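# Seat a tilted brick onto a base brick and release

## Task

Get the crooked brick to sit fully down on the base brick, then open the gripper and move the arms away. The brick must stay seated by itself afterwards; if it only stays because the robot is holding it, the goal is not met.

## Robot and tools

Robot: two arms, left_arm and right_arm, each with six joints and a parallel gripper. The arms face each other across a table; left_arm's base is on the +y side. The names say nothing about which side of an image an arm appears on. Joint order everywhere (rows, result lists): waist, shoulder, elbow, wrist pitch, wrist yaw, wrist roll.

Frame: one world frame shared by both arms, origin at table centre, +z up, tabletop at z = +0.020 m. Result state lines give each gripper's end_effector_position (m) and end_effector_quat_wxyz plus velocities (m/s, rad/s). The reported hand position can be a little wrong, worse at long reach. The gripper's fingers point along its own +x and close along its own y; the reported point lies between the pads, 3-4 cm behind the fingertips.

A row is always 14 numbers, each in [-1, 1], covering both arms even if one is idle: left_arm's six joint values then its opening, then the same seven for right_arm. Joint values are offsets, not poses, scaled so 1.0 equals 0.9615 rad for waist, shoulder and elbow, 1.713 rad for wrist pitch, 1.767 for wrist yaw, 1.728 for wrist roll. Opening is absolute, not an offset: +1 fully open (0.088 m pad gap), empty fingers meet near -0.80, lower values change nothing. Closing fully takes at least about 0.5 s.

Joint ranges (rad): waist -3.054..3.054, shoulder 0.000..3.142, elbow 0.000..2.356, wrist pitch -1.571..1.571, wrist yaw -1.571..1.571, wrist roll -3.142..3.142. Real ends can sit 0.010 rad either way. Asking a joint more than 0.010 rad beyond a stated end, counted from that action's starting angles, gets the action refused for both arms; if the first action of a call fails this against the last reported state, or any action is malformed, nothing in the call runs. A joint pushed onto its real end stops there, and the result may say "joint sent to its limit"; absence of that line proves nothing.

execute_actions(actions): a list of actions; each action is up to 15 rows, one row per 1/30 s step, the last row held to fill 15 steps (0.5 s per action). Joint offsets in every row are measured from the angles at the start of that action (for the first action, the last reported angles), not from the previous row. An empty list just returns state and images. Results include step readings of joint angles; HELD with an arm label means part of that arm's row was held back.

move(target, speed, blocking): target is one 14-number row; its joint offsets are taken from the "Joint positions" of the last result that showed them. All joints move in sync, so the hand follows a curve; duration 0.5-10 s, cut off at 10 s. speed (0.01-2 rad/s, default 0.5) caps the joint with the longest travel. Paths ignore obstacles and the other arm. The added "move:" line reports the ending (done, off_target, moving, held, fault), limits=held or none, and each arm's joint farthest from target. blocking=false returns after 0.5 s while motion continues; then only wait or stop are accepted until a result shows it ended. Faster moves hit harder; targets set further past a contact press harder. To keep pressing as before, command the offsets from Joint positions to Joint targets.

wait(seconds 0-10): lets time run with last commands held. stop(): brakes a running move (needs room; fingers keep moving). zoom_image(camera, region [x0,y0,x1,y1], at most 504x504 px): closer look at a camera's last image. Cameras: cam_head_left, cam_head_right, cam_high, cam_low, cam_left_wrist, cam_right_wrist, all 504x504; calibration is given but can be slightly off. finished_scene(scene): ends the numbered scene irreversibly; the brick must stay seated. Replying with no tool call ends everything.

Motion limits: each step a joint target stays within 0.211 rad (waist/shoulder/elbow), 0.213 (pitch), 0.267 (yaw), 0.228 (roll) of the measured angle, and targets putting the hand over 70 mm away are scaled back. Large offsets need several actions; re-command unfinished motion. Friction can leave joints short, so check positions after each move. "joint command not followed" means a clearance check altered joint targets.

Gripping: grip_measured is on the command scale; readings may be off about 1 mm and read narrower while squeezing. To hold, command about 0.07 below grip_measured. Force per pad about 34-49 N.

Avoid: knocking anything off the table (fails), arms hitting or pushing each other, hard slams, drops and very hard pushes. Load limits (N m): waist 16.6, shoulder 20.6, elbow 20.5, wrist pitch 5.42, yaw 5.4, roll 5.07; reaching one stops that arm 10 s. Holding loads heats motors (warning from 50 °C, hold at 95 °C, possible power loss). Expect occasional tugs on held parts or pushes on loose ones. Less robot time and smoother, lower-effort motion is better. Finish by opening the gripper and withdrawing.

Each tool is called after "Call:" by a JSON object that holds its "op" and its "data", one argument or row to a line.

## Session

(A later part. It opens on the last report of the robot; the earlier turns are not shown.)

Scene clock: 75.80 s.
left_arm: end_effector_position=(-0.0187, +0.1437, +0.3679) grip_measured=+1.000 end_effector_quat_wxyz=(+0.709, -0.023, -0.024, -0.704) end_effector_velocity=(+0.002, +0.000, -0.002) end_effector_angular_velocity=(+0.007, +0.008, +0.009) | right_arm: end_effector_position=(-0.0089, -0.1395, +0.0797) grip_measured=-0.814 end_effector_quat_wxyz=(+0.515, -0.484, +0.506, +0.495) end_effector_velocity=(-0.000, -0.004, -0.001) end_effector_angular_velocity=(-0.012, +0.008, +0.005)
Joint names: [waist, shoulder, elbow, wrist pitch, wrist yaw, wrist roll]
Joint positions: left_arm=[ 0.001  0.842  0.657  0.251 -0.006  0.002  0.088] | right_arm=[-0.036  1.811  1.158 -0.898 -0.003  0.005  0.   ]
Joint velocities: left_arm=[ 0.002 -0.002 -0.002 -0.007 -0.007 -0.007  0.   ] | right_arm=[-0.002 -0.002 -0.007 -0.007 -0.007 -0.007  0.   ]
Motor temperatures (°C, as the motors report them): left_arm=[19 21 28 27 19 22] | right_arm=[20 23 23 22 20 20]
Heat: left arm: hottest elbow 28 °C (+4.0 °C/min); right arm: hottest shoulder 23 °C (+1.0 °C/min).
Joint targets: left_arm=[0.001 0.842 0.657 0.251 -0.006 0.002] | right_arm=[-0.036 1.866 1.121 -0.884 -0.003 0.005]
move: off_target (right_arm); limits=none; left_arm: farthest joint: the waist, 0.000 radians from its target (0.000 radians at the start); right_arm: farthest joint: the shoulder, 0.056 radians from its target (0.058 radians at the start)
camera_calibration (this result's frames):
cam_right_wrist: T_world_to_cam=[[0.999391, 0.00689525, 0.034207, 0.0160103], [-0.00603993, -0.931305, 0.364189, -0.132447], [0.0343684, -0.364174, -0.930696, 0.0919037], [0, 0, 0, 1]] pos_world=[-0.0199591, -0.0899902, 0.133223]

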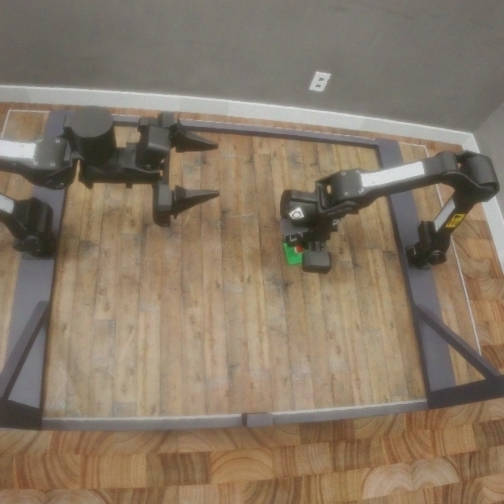

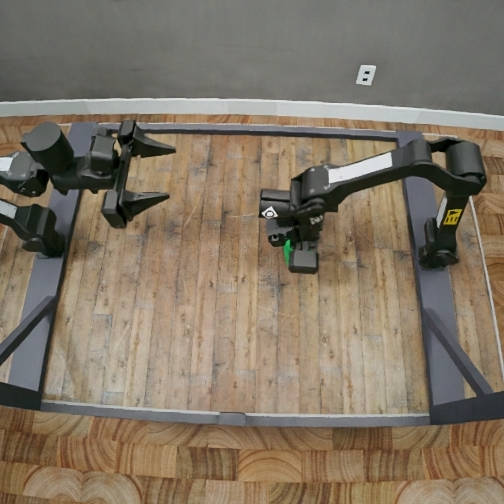

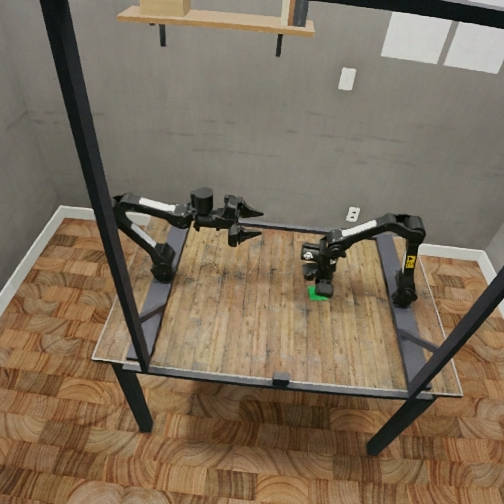

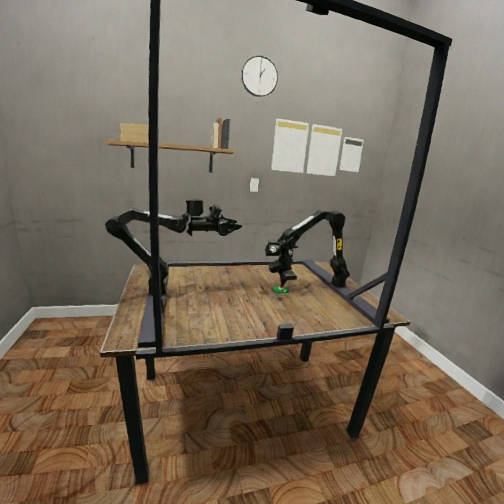

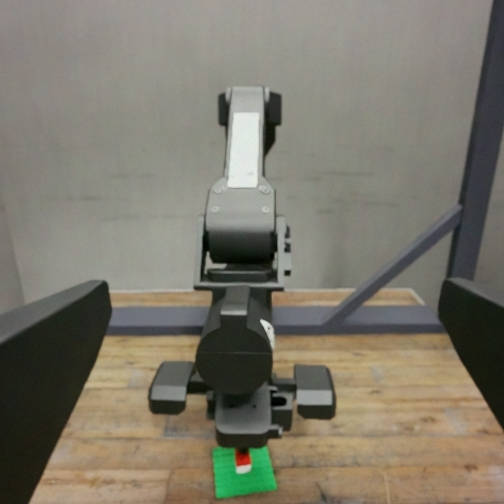

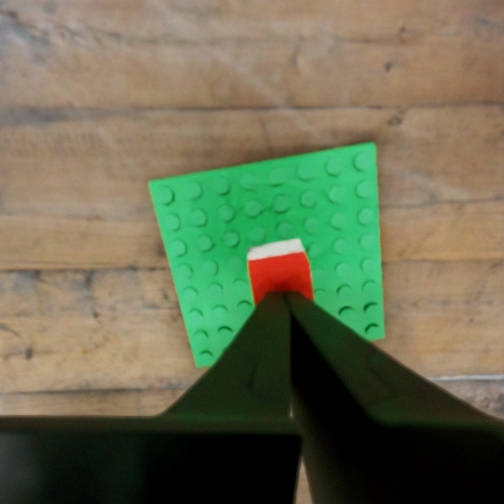

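Call:
{"op": "move", "data": {
  "target": [0,0,0,0,0,0,1, 0,-0.2,0.1,-0.06,0,0,-1],
  "speed": 0.4
}}

Call:
{"op": "zoom_image", "data": {
  "camera": "cam_right_wrist",
  "region": [150, 150, 350, 350]
}}

Call:
{"op": "zoom_image", "data": {
  "camera": "cam_low",
  "region": [250, 260, 310, 320]
}}

Call:
{"op": "zoom_image", "data": {
  "camera": "cam_left_wrist",
  "region": [190, 414, 300, 504]
}}

Scene clock: 88.00 s.
left_arm: end_effector_position=(-0.0187, +0.1437, +0.3679) grip_measured=+1.000 end_effector_quat_wxyz=(+0.709, -0.023, -0.024, -0.704) end_effector_velocity=(+0.003, +0.000, -0.004) end_effector_angular_velocity=(+0.012, +0.023, +0.018) | right_arm: end_effector_position=(-0.0086, -0.1322, +0.1554) grip_measured=-0.814 end_effector_quat_wxyz=(+0.555, -0.441, +0.461, +0.534) end_effector_velocity=(-0.000, -0.002, -0.000) end_effector_angular_velocity=(-0.007, +0.006, +0.006)
Joint names: [waist, shoulder, elbow, wrist pitch, wrist yaw, wrist roll]
Joint positions: left_arm=[ 0.001  0.842  0.657  0.251 -0.006  0.002  0.088] | right_arm=[-0.036  1.628  1.244 -0.998 -0.003  0.005  0.   ]
Joint velocities: left_arm=[-0.002 -0.002 -0.007 -0.007 -0.022 -0.022  0.   ] | right_arm=[-0.002 -0.002 -0.002 -0.007 -0.007 -0.007  0.   ]
Motor temperatures (°C, as the motors report them): left_arm=[19 21 28 27 19 22] | right_arm=[20 23 22 22 20 20]
Heat: left arm: hottest elbow 28 °C (+3.0 °C/min); right arm: hottest shoulder 23 °C (+0.0 °C/min).
Joint targets: left_arm=[0.001 0.842 0.657 0.251 -0.006 0.002] | right_arm=[-0.036 1.618 1.254 -1.001 -0.003 0.005]
move: off_target (right_arm); limits=none; left_arm: farthest joint: the waist, 0.000 radians from its target (0.000 radians at the start); right_arm: farthest joint: the elbow, 0.011 radians from its target (0.096 radians at the start)
camera_calibration (this result's frames):
cam_right_wrist: T_world_to_cam=[[0.999164, 0.000597507, 0.0408773, 0.0112388], [-0.00775739, -0.978956, 0.203923, -0.134631], [0.0401389, -0.20407, -0.978133, 0.193549], [0, 0, 0, 1]] pos_world=[-0.0200426, -0.0923067, 0.216312]

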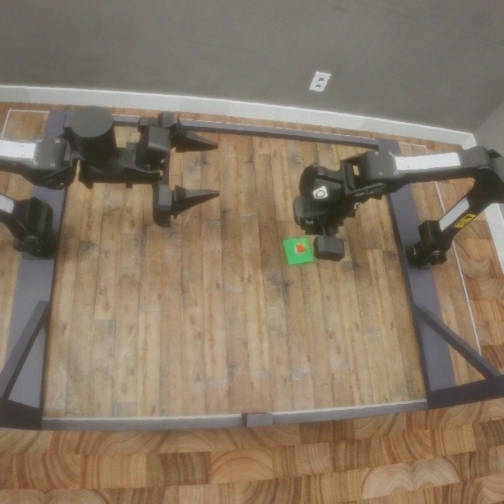

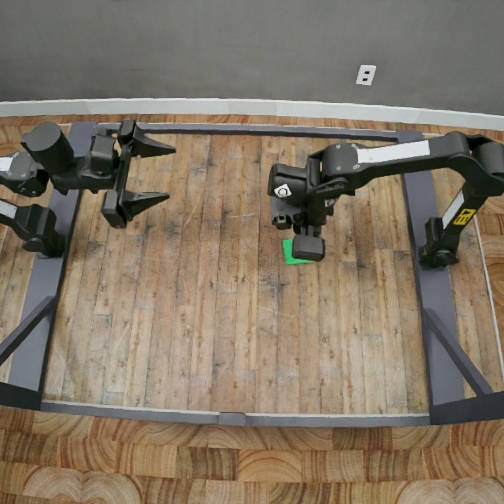

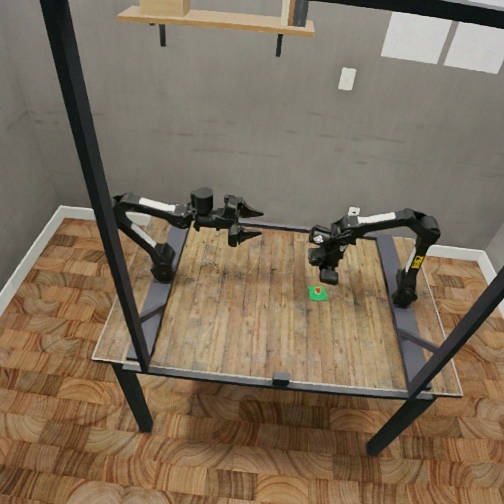

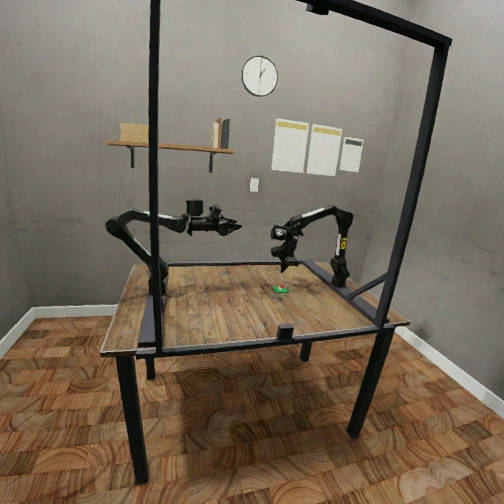

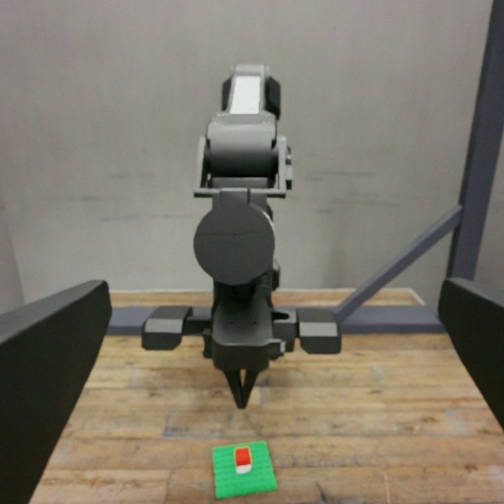

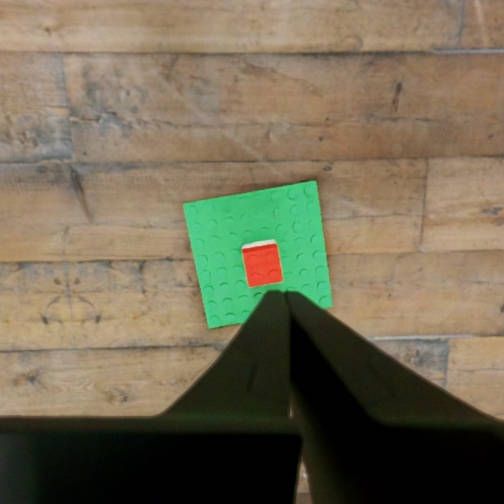

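Region (150, 150, 350, 350) of cam_right_wrist's 504x504 image, scaled by 2.520, with more detail than that image has.

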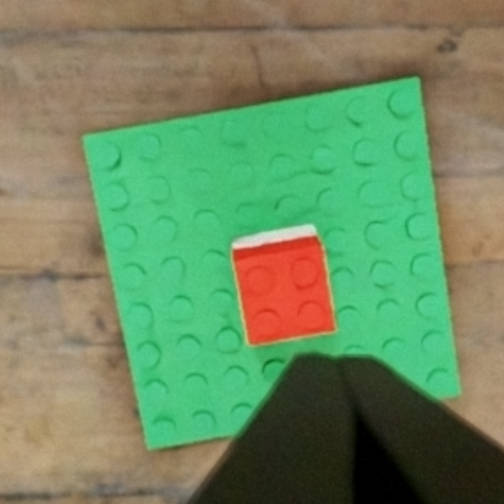

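Region (250, 260, 310, 320) of cam_low's 504x504 image, scaled by 8.400, with more detail than that image has.

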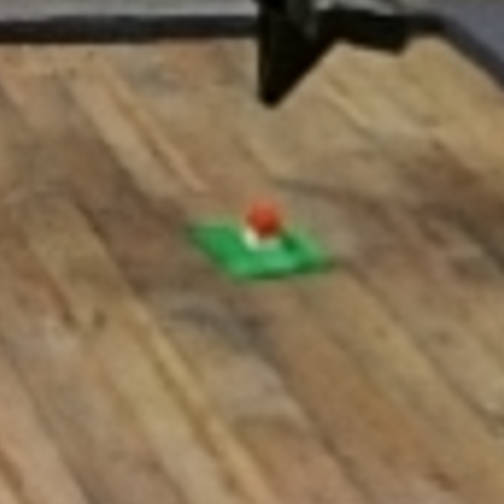

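Region (190, 414, 300, 504) of cam_left_wrist's 504x504 image, scaled by 4.582, with more detail than that image has; it fills the top 412 rows of this view, and the rest is white.

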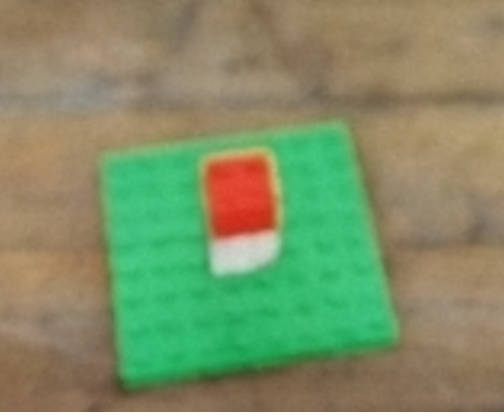

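Call:
{"op": "finished_scene", "data": {
  "scene": 1
}}

The scene is finished: the task was done.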